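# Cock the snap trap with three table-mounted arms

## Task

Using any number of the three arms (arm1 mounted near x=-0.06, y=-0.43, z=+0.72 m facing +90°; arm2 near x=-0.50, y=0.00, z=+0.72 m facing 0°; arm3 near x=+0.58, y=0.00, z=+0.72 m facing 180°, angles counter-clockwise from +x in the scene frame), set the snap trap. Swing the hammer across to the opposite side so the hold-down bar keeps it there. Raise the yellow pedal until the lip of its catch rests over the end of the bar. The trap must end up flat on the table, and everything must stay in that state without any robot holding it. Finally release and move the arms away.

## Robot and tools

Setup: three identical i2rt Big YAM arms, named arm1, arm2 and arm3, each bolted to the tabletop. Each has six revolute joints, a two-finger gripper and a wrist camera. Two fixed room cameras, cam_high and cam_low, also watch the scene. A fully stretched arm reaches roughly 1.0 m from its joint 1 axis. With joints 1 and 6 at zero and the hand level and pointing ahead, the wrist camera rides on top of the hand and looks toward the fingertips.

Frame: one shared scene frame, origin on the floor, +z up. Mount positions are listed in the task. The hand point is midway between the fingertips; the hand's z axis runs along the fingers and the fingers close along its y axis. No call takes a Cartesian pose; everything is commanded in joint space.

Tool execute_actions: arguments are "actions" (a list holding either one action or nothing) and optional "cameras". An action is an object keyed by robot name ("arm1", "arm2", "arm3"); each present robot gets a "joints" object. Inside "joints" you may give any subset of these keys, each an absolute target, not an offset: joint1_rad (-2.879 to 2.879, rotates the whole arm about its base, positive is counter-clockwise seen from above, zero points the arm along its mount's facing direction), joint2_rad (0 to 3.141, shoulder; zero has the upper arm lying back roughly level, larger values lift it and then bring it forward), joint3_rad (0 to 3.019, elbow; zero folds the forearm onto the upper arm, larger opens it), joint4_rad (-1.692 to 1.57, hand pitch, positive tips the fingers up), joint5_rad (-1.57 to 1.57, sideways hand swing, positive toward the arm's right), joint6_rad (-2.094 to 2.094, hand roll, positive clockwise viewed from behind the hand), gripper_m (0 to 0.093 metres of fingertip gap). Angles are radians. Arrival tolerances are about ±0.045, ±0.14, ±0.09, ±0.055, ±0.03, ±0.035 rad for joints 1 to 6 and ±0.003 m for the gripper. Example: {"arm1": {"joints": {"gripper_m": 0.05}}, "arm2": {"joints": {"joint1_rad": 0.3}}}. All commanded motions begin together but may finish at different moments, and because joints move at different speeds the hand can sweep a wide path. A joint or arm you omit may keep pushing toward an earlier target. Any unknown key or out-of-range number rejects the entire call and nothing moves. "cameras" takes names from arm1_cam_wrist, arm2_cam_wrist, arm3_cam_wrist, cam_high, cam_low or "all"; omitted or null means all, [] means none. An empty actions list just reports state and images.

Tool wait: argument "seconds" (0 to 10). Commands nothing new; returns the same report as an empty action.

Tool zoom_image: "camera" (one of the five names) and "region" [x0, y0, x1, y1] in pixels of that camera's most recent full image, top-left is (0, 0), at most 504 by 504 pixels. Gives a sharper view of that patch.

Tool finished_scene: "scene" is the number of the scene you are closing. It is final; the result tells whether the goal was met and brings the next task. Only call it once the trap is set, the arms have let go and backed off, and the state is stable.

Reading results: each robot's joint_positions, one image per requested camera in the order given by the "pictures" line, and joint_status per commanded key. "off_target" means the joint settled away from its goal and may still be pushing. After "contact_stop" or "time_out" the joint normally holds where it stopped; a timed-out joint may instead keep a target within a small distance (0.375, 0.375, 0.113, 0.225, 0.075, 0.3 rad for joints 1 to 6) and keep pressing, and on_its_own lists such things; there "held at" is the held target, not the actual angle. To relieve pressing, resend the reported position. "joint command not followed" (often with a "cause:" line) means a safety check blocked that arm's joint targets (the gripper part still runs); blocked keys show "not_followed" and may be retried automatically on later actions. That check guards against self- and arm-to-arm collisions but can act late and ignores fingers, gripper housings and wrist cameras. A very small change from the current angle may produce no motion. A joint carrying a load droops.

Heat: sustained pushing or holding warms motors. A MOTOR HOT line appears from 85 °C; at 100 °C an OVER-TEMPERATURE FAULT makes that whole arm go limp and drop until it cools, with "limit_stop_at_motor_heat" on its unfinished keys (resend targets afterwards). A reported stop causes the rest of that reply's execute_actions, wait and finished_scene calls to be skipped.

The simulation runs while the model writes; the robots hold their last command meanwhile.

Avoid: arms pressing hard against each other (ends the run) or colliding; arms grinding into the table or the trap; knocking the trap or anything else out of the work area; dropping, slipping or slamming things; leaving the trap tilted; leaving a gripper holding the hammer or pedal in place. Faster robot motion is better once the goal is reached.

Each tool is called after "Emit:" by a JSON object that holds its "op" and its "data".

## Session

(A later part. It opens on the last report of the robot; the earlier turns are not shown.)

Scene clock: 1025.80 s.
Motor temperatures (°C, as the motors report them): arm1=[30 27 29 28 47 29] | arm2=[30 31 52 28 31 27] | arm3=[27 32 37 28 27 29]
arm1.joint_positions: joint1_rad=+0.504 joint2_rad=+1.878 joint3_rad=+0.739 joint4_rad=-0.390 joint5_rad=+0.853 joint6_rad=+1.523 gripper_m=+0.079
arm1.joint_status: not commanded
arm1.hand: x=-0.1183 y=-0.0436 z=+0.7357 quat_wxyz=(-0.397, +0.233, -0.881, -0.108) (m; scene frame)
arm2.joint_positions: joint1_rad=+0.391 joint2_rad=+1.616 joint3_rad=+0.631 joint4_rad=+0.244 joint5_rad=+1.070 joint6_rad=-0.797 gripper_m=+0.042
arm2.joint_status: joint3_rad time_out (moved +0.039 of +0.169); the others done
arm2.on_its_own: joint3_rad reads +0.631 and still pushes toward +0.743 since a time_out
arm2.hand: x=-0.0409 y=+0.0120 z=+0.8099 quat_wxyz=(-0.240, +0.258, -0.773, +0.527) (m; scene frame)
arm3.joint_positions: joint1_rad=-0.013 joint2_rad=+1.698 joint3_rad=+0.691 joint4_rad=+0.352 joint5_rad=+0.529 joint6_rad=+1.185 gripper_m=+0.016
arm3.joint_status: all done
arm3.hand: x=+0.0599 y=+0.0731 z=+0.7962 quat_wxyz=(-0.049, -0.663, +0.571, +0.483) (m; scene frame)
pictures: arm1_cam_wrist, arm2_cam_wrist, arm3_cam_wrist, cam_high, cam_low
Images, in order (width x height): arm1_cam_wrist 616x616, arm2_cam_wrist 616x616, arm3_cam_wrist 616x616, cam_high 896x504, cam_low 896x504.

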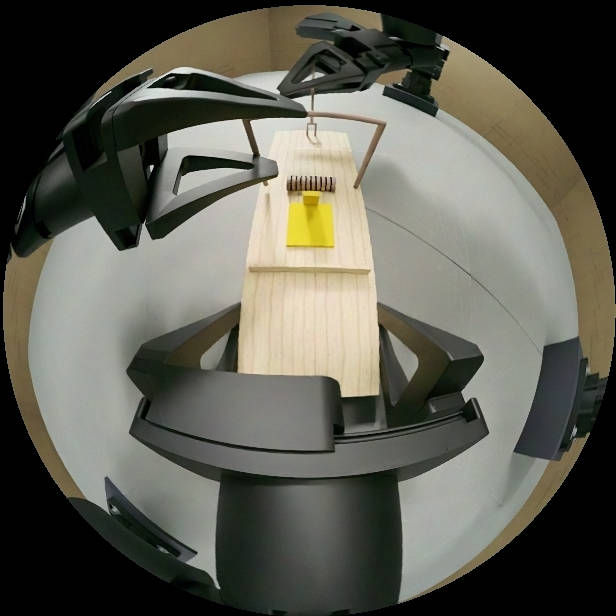

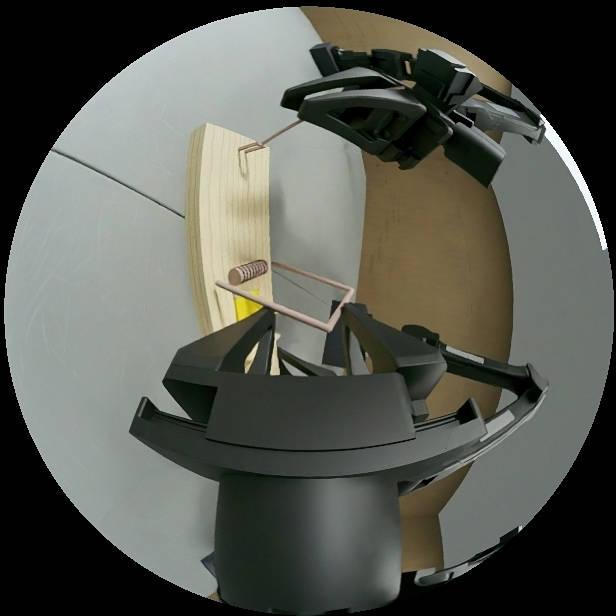

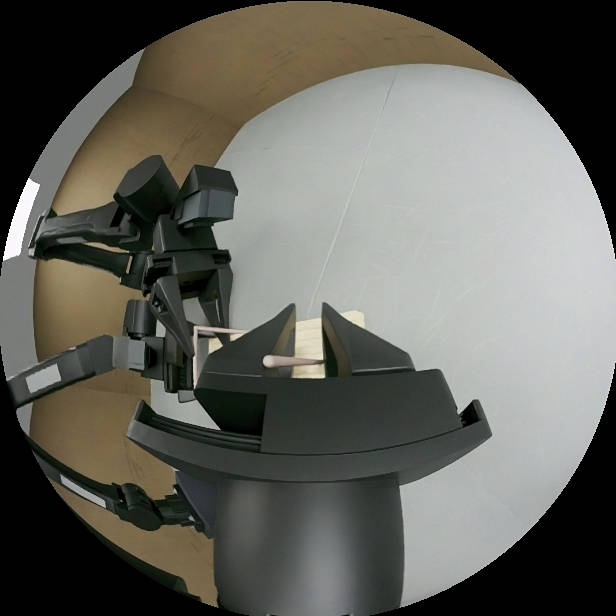

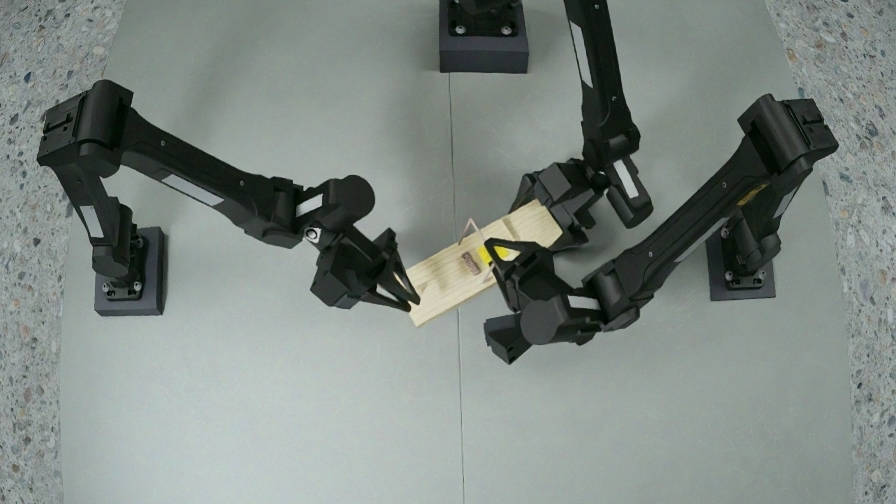

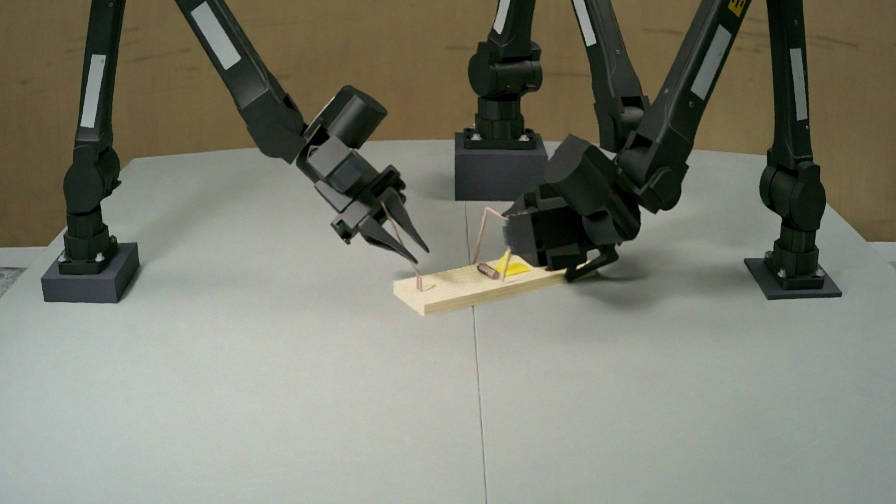

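Emit:
{"op": "execute_actions", "data": {"actions": [{"arm2":{"joints":{"joint2_rad":1.605,"gripper_m":0.021}}}]}}

Scene clock: 1067.47 s.
Motor temperatures (°C, as the motors report them): arm1=[30 27 29 28 51 29] | arm2=[30 30 53 28 33 27] | arm3=[27 32 36 28 27 28]
arm1.joint_positions: joint1_rad=+0.493 joint2_rad=+1.879 joint3_rad=+0.739 joint4_rad=-0.390 joint5_rad=+0.854 joint6_rad=+1.523 gripper_m=+0.079
arm1.joint_status: not commanded
arm1.hand: x=-0.1138 y=-0.0432 z=+0.7354 quat_wxyz=(-0.399, +0.229, -0.882, -0.105) (m; scene frame)
arm2.joint_positions: joint1_rad=+0.381 joint2_rad=+1.604 joint3_rad=+0.649 joint4_rad=+0.246 joint5_rad=+1.050 joint6_rad=-0.808 gripper_m=+0.021
arm2.joint_status: all done
arm2.on_its_own: joint3_rad reads +0.649 and still pushes toward +0.743 since a time_out
arm2.hand: x=-0.0316 y=+0.0124 z=+0.8189 quat_wxyz=(-0.251, +0.255, -0.775, +0.522) (m; scene frame)
arm3.joint_positions: joint1_rad=-0.013 joint2_rad=+1.698 joint3_rad=+0.686 joint4_rad=+0.352 joint5_rad=+0.531 joint6_rad=+1.181 gripper_m=+0.016
arm3.joint_status: not commanded
arm3.hand: x=+0.0624 y=+0.0733 z=+0.7943 quat_wxyz=(-0.046, -0.665, +0.569, +0.481) (m; scene frame)
pictures: arm1_cam_wrist, arm2_cam_wrist, arm3_cam_wrist, cam_high, cam_low
Images, in order (width x height): arm1_cam_wrist 616x616, arm2_cam_wrist 616x616, arm3_cam_wrist 616x616, cam_high 896x504, cam_low 896x504.

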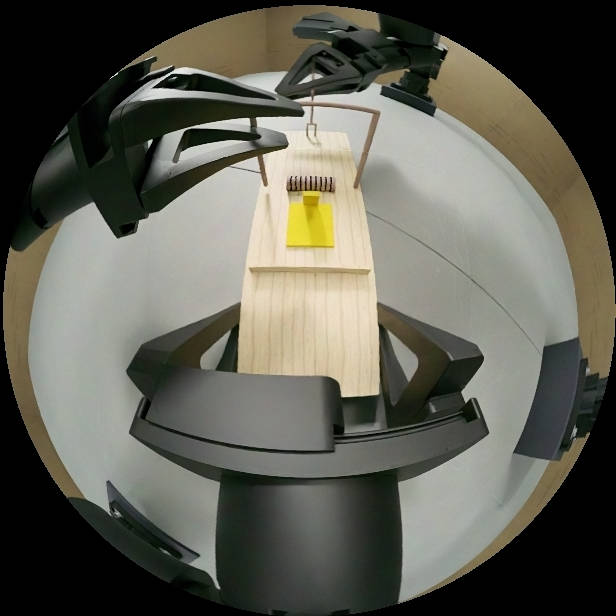

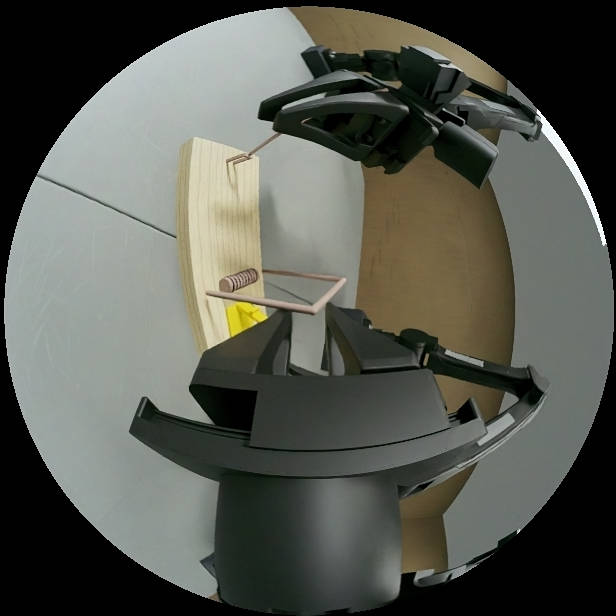

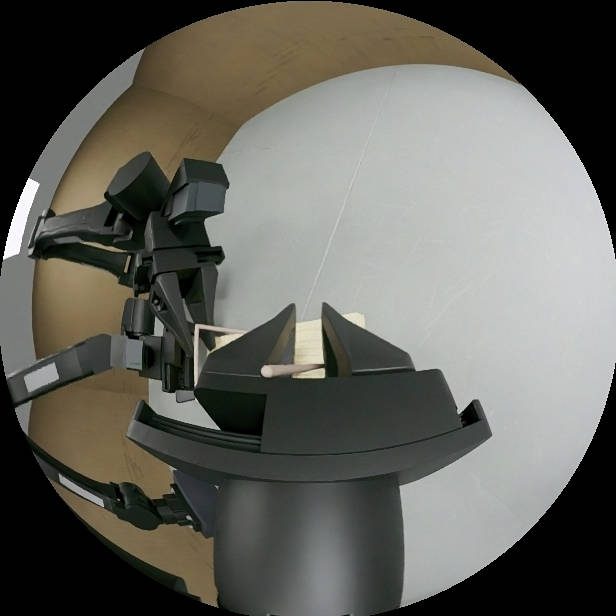

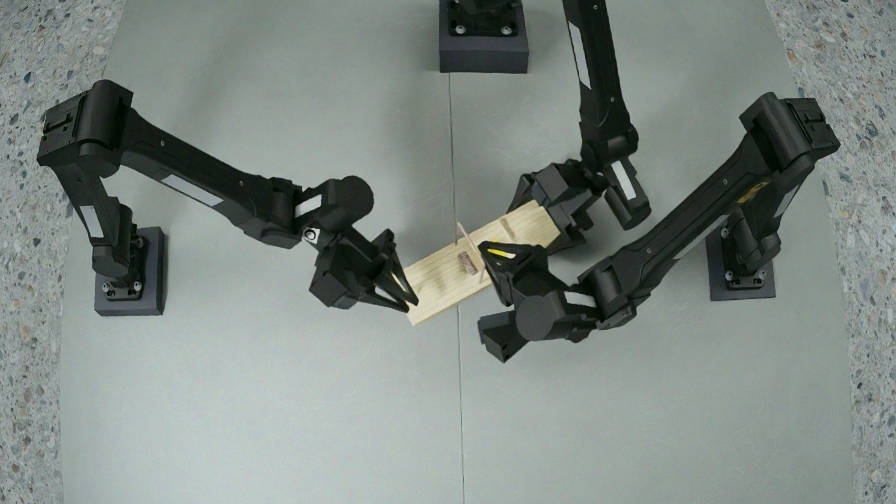

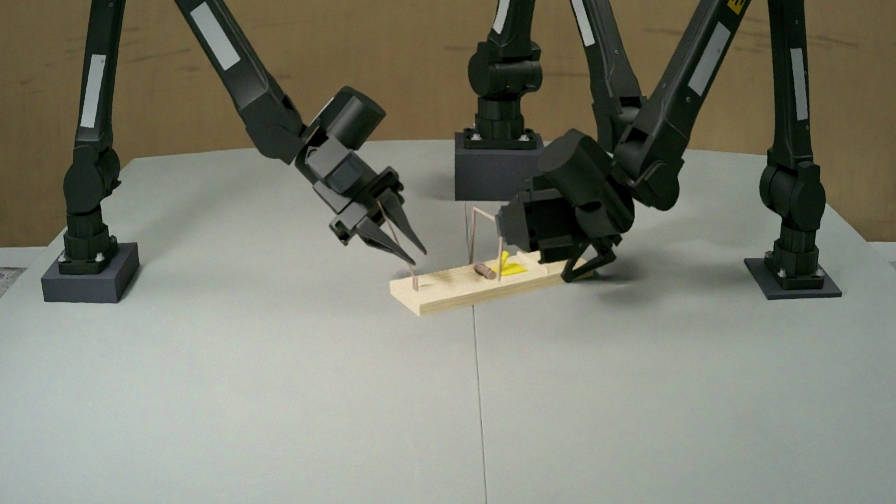

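Emit:
{"op": "zoom_image", "data": {"camera": "arm1_cam_wrist", "region": [160, 50, 410, 250]}}

Emit:
{"op": "zoom_image", "data": {"camera": "cam_high", "region": [360, 180, 600, 360]}}

Emit:
{"op": "zoom_image", "data": {"camera": "cam_low", "region": [360, 170, 600, 330]}}

Region (160, 50, 410, 250) of arm1_cam_wrist's 616x616 image, scaled by 2.016, with more detail than that image has; it fills the top 403 rows of this view, and the rest is white.

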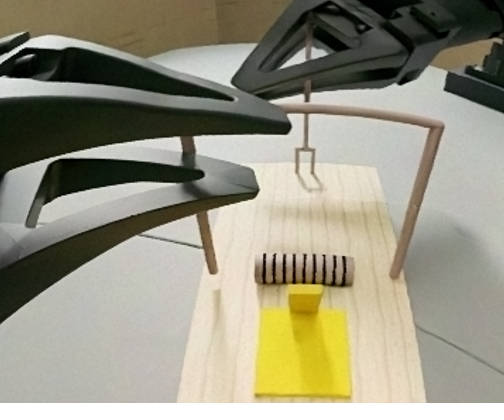

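Region (360, 180, 600, 360) of cam_high's 896x504 image, scaled by 2.100, with more detail than that image has; it fills the top 378 rows of this view, and the rest is white.

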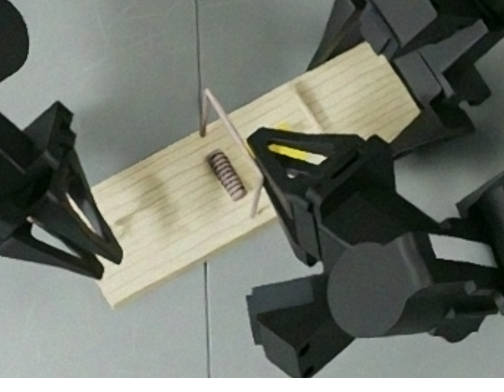

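Region (360, 170, 600, 330) of cam_low's 896x504 image, scaled by 2.100, with more detail than that image has.

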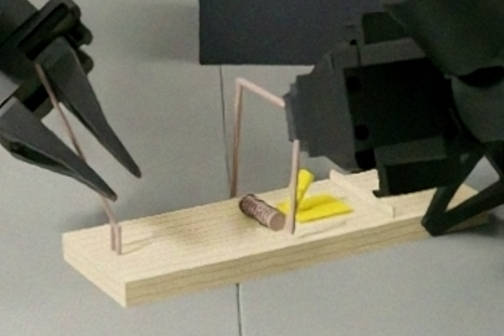

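Emit:
{"op": "execute_actions", "data": {"actions": [{"arm2":{"joints":{"joint1_rad":0.398,"joint2_rad":1.705,"joint3_rad":0.80,"gripper_m":0.0}},"arm3":{"joints":{"joint2_rad":1.65,"joint3_rad":0.673}}}]}}

Scene clock: 1094.80 s.
Motor temperatures (°C, as the motors report them): arm1=[30 27 29 28 53 29] | arm2=[30 31 52 28 31 27] | arm3=[27 32 37 28 27 28]
arm1.joint_positions: joint1_rad=+0.493 joint2_rad=+1.879 joint3_rad=+0.739 joint4_rad=-0.390 joint5_rad=+0.854 joint6_rad=+1.523 gripper_m=+0.079
arm1.joint_status: not commanded
arm1.hand: x=-0.1138 y=-0.0432 z=+0.7354 quat_wxyz=(-0.399, +0.229, -0.882, -0.105) (m; scene frame)
arm2.joint_positions: joint1_rad=+0.384 joint2_rad=+1.673 joint3_rad=+0.721 joint4_rad=+0.253 joint5_rad=+1.046 joint6_rad=-0.798 gripper_m=+0.001
arm2.joint_status: all done
arm2.hand: x=-0.0053 y=+0.0242 z=+0.8141 quat_wxyz=(-0.259, +0.251, -0.775, +0.519) (m; scene frame)
arm3.joint_positions: joint1_rad=-0.013 joint2_rad=+1.676 joint3_rad=+0.670 joint4_rad=+0.352 joint5_rad=+0.531 joint6_rad=+1.181 gripper_m=+0.016
arm3.joint_status: all done
arm3.hand: x=+0.0676 y=+0.0734 z=+0.7991 quat_wxyz=(-0.047, -0.663, +0.569, +0.483) (m; scene frame)
pictures: arm1_cam_wrist, arm2_cam_wrist, arm3_cam_wrist, cam_high, cam_low
Images, in order (width x height): arm1_cam_wrist 616x616, arm2_cam_wrist 616x616, arm3_cam_wrist 616x616, cam_high 896x504, cam_low 896x504.

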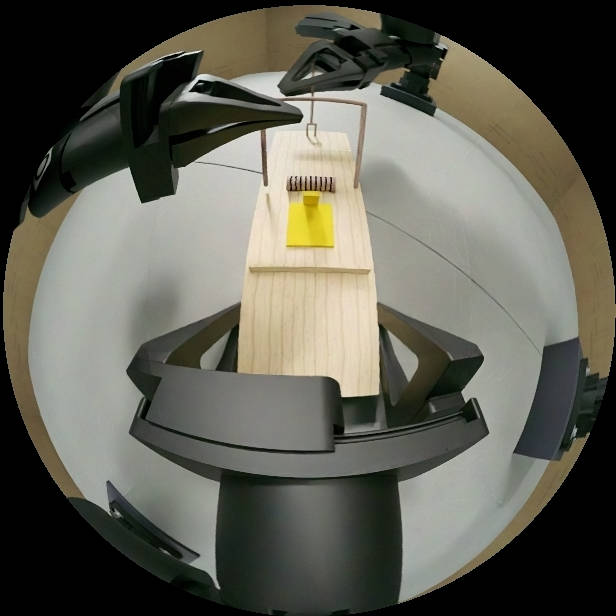

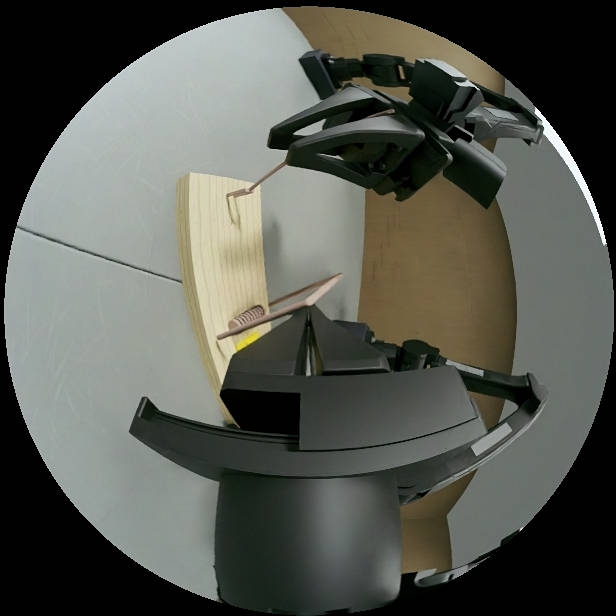

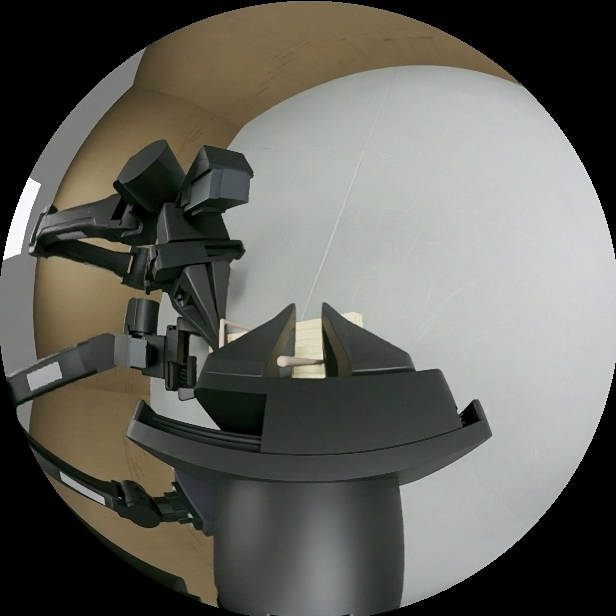

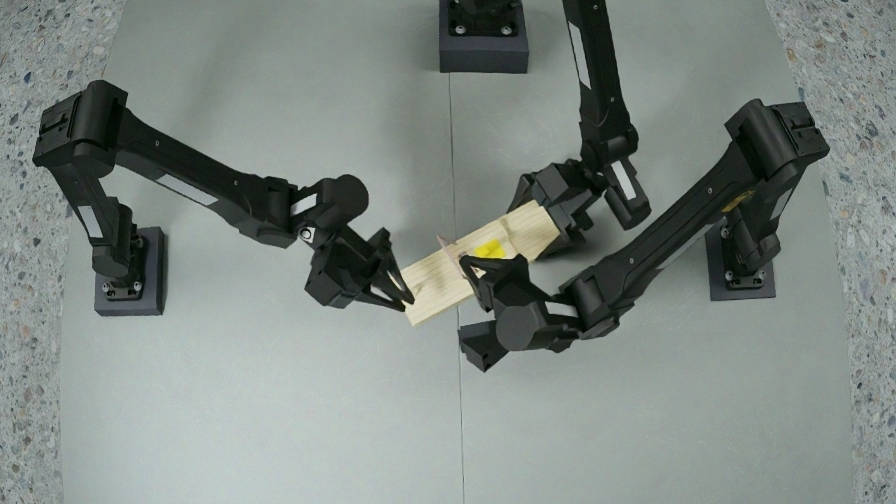

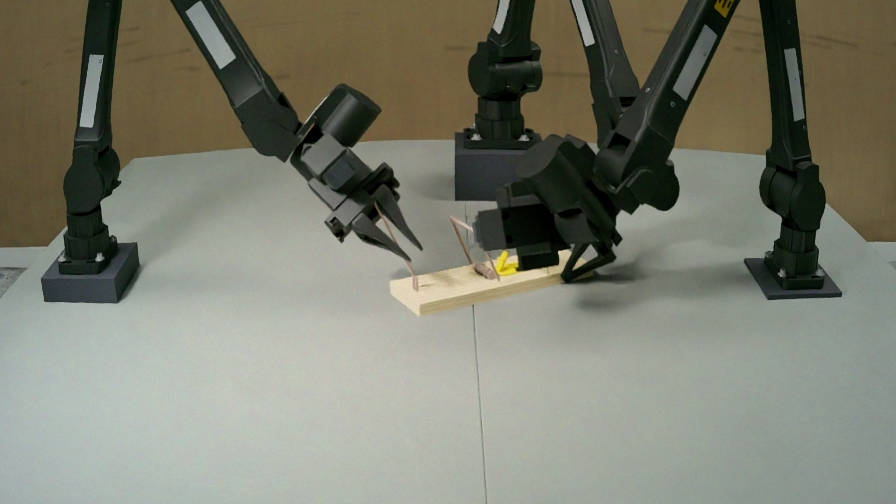

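Emit:
{"op": "zoom_image", "data": {"camera": "arm1_cam_wrist", "region": [190, 50, 410, 230]}}

Emit:
{"op": "zoom_image", "data": {"camera": "cam_low", "region": [360, 170, 600, 330]}}

Emit:
{"op": "zoom_image", "data": {"camera": "cam_high", "region": [360, 190, 580, 370]}}

Region (190, 50, 410, 230) of arm1_cam_wrist's 616x616 image, scaled by 2.291, with more detail than that image has; it fills the top 412 rows of this view, and the rest is white.

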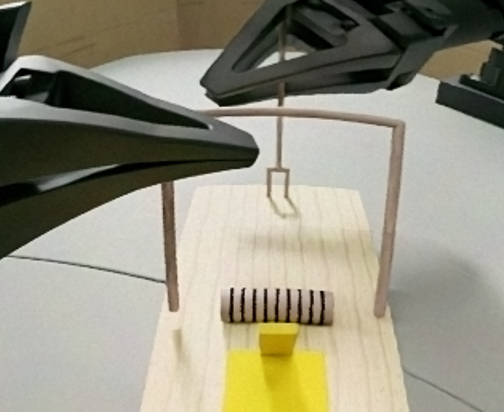

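Region (360, 170, 600, 330) of cam_low's 896x504 image, scaled by 2.100, with more detail than that image has.

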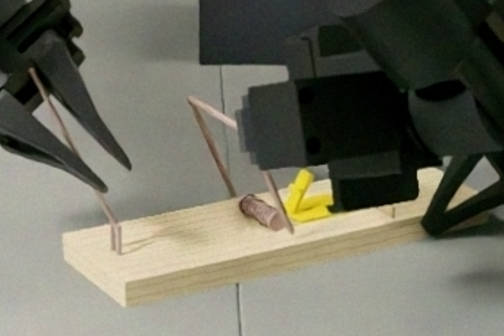

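Region (360, 190, 580, 370) of cam_high's 896x504 image, scaled by 2.291, with more detail than that image has; it fills the top 412 rows of this view, and the rest is white.

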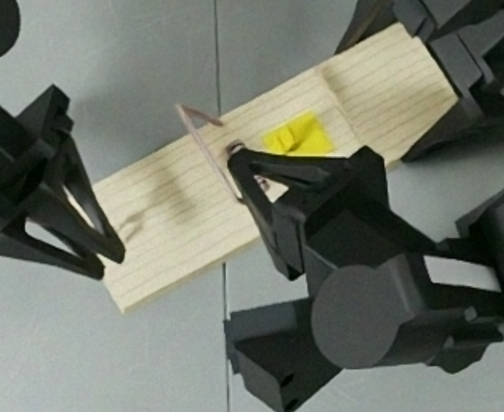

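Emit:
{"op": "execute_actions", "data": {"actions": [{"arm2":{"joints":{"joint1_rad":0.408,"joint2_rad":1.825,"joint3_rad":0.835,"joint4_rad":0.175}},"arm1":{"joints":{"joint1_rad":0.53}}}]}}

Scene clock: 1147.83 s.
Motor temperatures (°C, as the motors report them): arm1=[30 27 29 28 55 29] | arm2=[30 31 50 28 30 27] | arm3=[27 32 36 28 27 28]
arm1.joint_positions: joint1_rad=+0.492 joint2_rad=+1.879 joint3_rad=+0.739 joint4_rad=-0.390 joint5_rad=+0.854 joint6_rad=+1.522 gripper_m=+0.079
arm1.joint_status: all done
arm1.hand: x=-0.1136 y=-0.0432 z=+0.7353 quat_wxyz=(-0.399, +0.229, -0.882, -0.105) (m; scene frame)
arm2.joint_positions: joint1_rad=+0.392 joint2_rad=+1.757 joint3_rad=+0.802 joint4_rad=+0.191 joint5_rad=+1.054 joint6_rad=-0.788 gripper_m=+0.001
arm2.joint_status: all done
arm2.hand: x=+0.0150 y=+0.0356 z=+0.7960 quat_wxyz=(-0.235, +0.267, -0.776, +0.520) (m; scene frame)
arm3.joint_positions: joint1_rad=-0.013 joint2_rad=+1.676 joint3_rad=+0.670 joint4_rad=+0.352 joint5_rad=+0.531 joint6_rad=+1.181 gripper_m=+0.016
arm3.joint_status: not commanded
arm3.hand: x=+0.0676 y=+0.0734 z=+0.7991 quat_wxyz=(-0.047, -0.663, +0.569, +0.483) (m; scene frame)
pictures: arm1_cam_wrist, arm2_cam_wrist, arm3_cam_wrist, cam_high, cam_low
Images, in order (width x height): arm1_cam_wrist 616x616, arm2_cam_wrist 616x616, arm3_cam_wrist 616x616, cam_high 896x504, cam_low 896x504.

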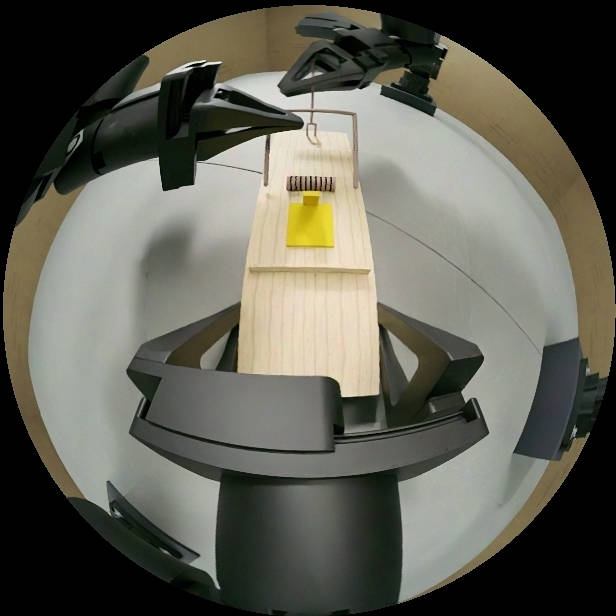

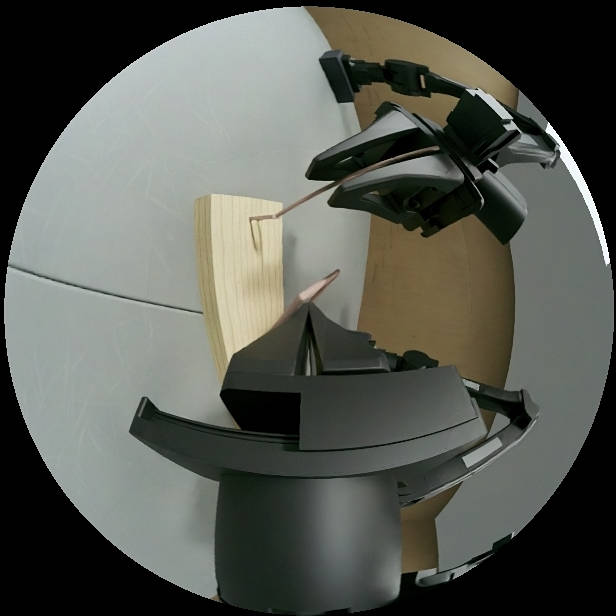

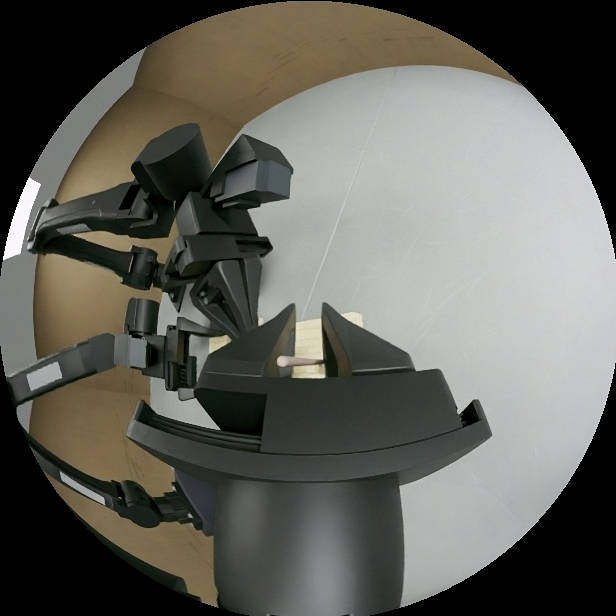

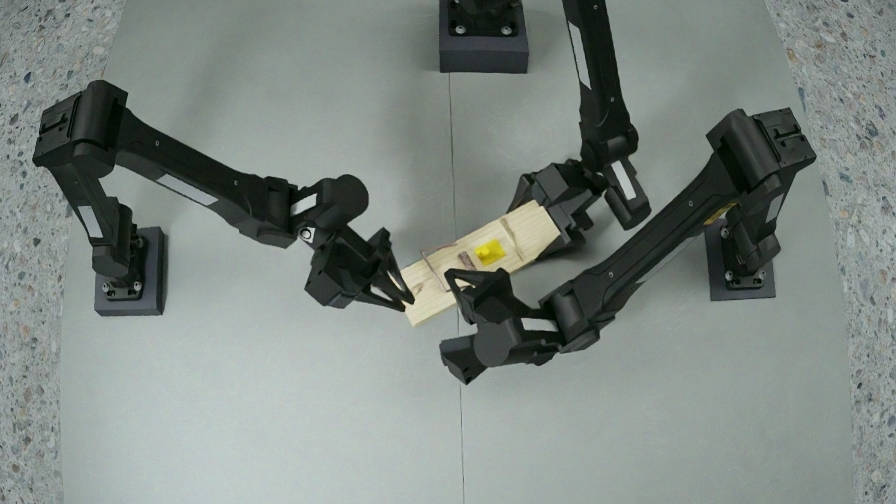

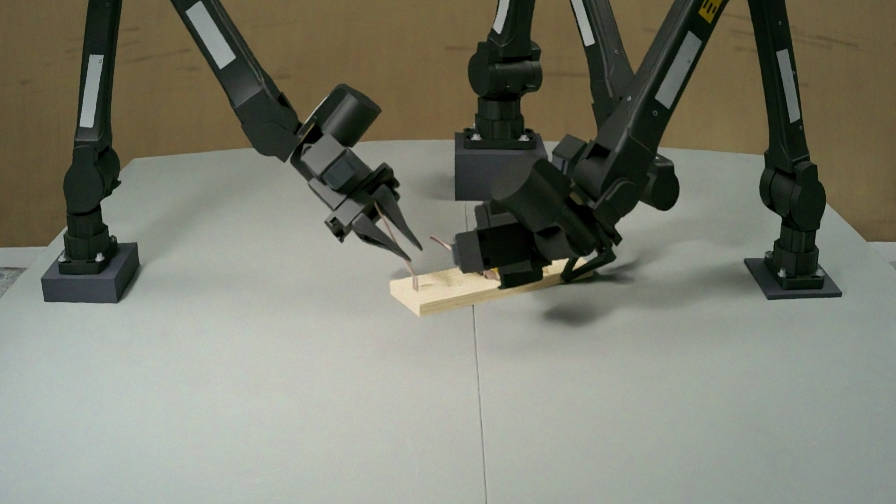

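Emit:
{"op": "zoom_image", "data": {"camera": "arm1_cam_wrist", "region": [200, 50, 400, 210]}}

Emit:
{"op": "zoom_image", "data": {"camera": "cam_high", "region": [350, 200, 550, 390]}}

Emit:
{"op": "zoom_image", "data": {"camera": "cam_low", "region": [340, 180, 560, 330]}}

Region (200, 50, 400, 210) of arm1_cam_wrist's 616x616 image, scaled by 2.520, with more detail than that image has; it fills the top 403 rows of this view, and the rest is white.

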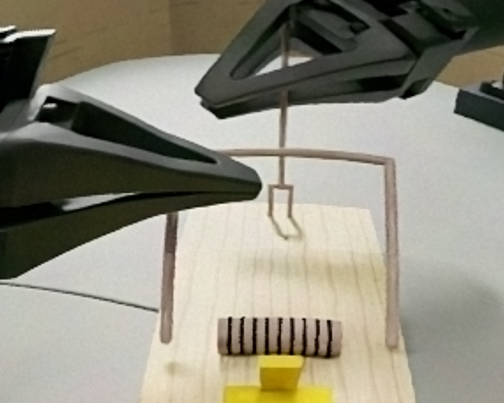

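Region (350, 200, 550, 390) of cam_high's 896x504 image, scaled by 2.520, with more detail than that image has; it fills the top 479 rows of this view, and the rest is white.

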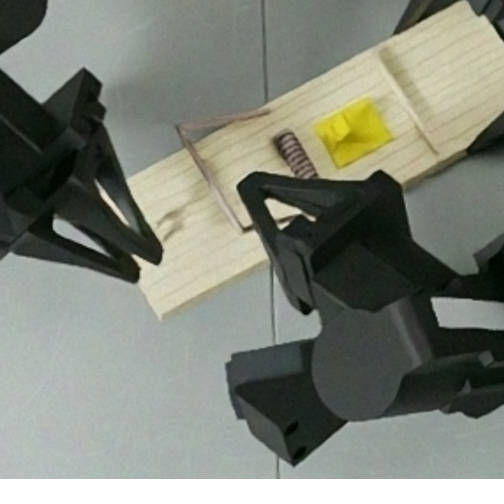

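Region (340, 180, 560, 330) of cam_low's 896x504 image, scaled by 2.291, with more detail than that image has; it fills the top 344 rows of this view, and the rest is white.

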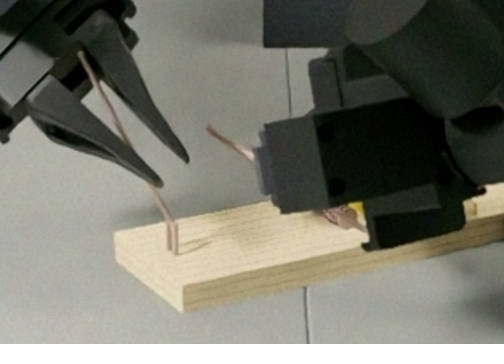

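Emit:
{"op": "execute_actions", "data": {"actions": [{"arm2":{"joints":{"joint1_rad":0.435,"joint2_rad":1.95,"joint3_rad":0.832,"joint4_rad":0.09}},"arm1":{"joints":{"joint1_rad":0.512}},"arm3":{"joints":{"joint1_rad":0.028,"joint2_rad":1.606,"joint3_rad":0.643,"joint6_rad":0.75}}}]}}

Scene clock: 1188.67 s.
Motor temperatures (°C, as the motors report them): arm1=[30 27 29 28 55 29] | arm2=[30 30 46 28 31 27] | arm3=[27 32 36 28 27 28]
arm1.joint_positions: joint1_rad=+0.491 joint2_rad=+1.877 joint3_rad=+0.740 joint4_rad=-0.390 joint5_rad=+0.848 joint6_rad=+1.517 gripper_m=+0.079
arm1.joint_status: all done
arm1.hand: x=-0.1141 y=-0.0425 z=+0.7353 quat_wxyz=(-0.396, +0.230, -0.883, -0.104) (m; scene frame)
arm2.joint_positions: joint1_rad=+0.402 joint2_rad=+1.854 joint3_rad=+0.862 joint4_rad=+0.133 joint5_rad=+1.062 joint6_rad=-0.778 gripper_m=+0.001
arm2.joint_status: all done
arm2.hand: x=+0.0249 y=+0.0441 z=+0.7639 quat_wxyz=(-0.200, +0.292, -0.776, +0.522) (m; scene frame)
arm3.joint_positions: joint1_rad=+0.017 joint2_rad=+1.627 joint3_rad=+0.637 joint4_rad=+0.352 joint5_rad=+0.531 joint6_rad=+0.759 gripper_m=+0.016
arm3.joint_status: all done
arm3.hand: x=+0.0766 y=+0.0588 z=+0.8101 quat_wxyz=(+0.044, -0.770, +0.407, +0.489) (m; scene frame)
pictures: arm1_cam_wrist, arm2_cam_wrist, arm3_cam_wrist, cam_high, cam_low
Images, in order (width x height): arm1_cam_wrist 616x616, arm2_cam_wrist 616x616, arm3_cam_wrist 616x616, cam_high 896x504, cam_low 896x504.

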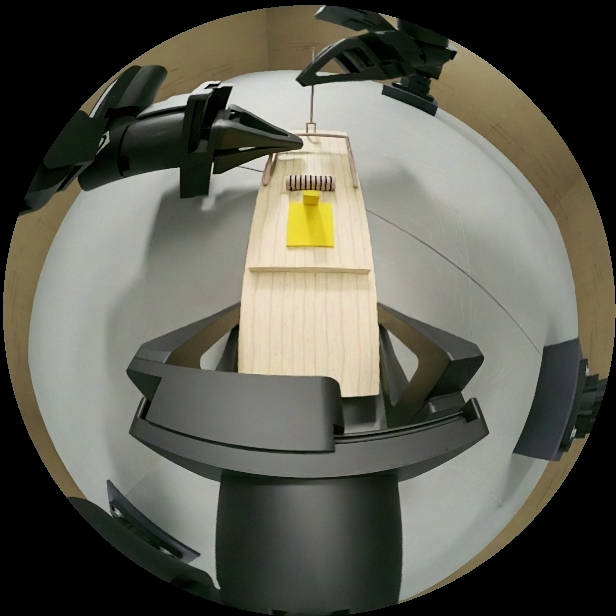

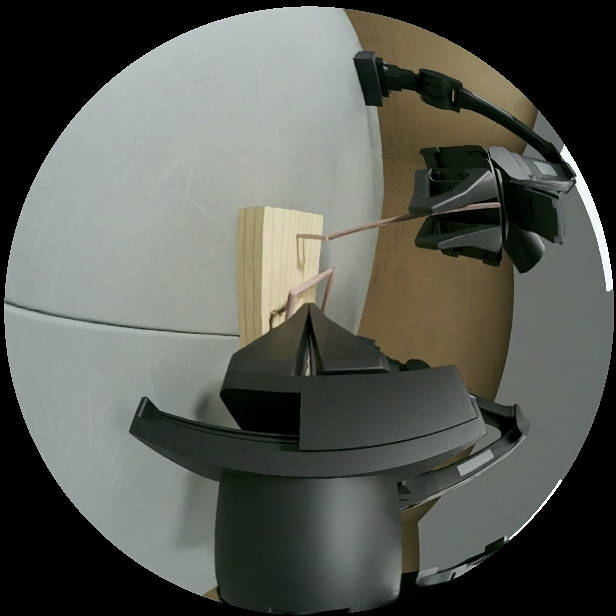

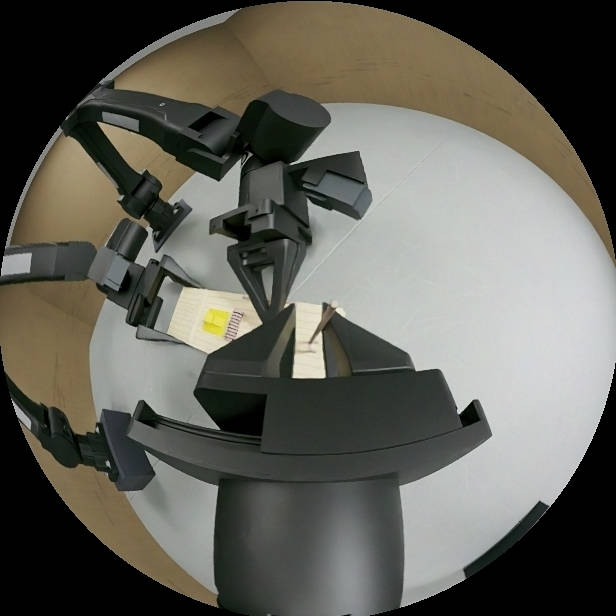

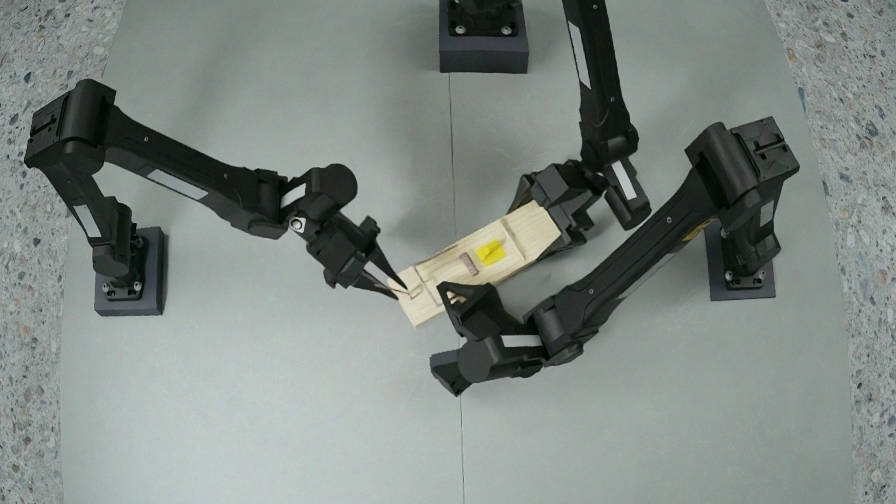

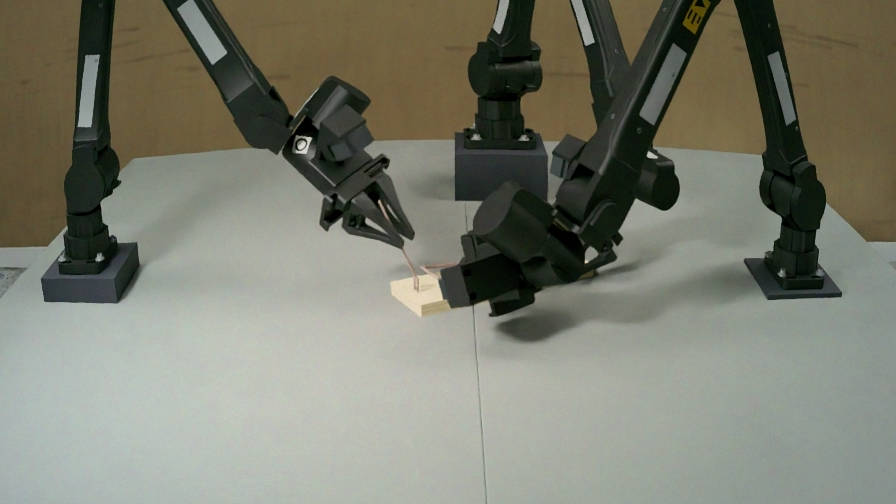

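Emit:
{"op": "zoom_image", "data": {"camera": "arm1_cam_wrist", "region": [210, 40, 400, 210]}}

Emit:
{"op": "zoom_image", "data": {"camera": "cam_high", "region": [340, 210, 540, 400]}}

Emit:
{"op": "zoom_image", "data": {"camera": "arm2_cam_wrist", "region": [220, 170, 520, 370]}}

Emit:
{"op": "zoom_image", "data": {"camera": "cam_low", "region": [330, 180, 550, 330]}}

Region (210, 40, 400, 210) of arm1_cam_wrist's 616x616 image, scaled by 2.653, with more detail than that image has; it fills the top 451 rows of this view, and the rest is white.

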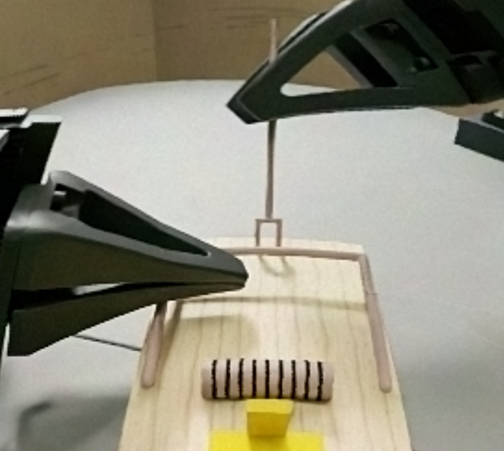

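Region (340, 210, 540, 400) of cam_high's 896x504 image, scaled by 2.520, with more detail than that image has; it fills the top 479 rows of this view, and the rest is white.

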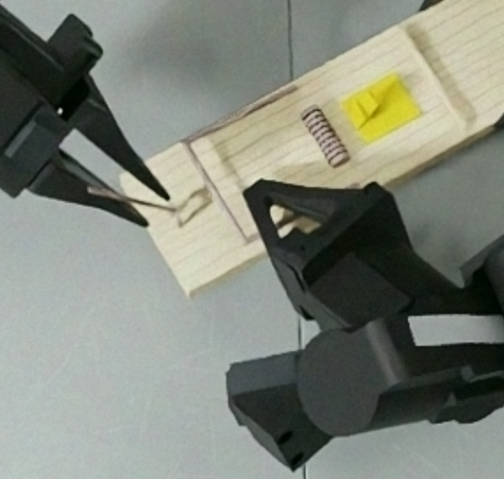

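Region (220, 170, 520, 370) of arm2_cam_wrist's 616x616 image, scaled by 1.680, with more detail than that image has.

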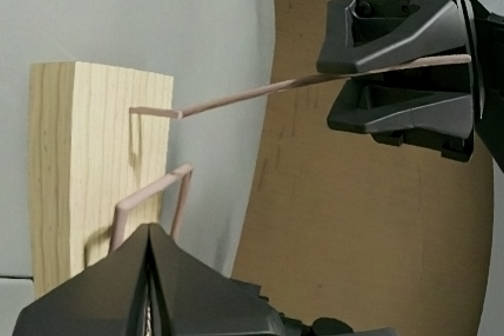

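Region (330, 180, 550, 330) of cam_low's 896x504 image, scaled by 2.291, with more detail than that image has; it fills the top 344 rows of this view, and the rest is white.

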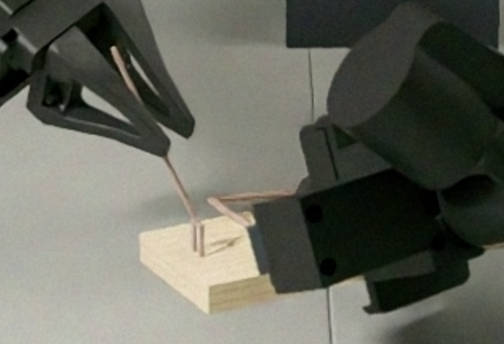

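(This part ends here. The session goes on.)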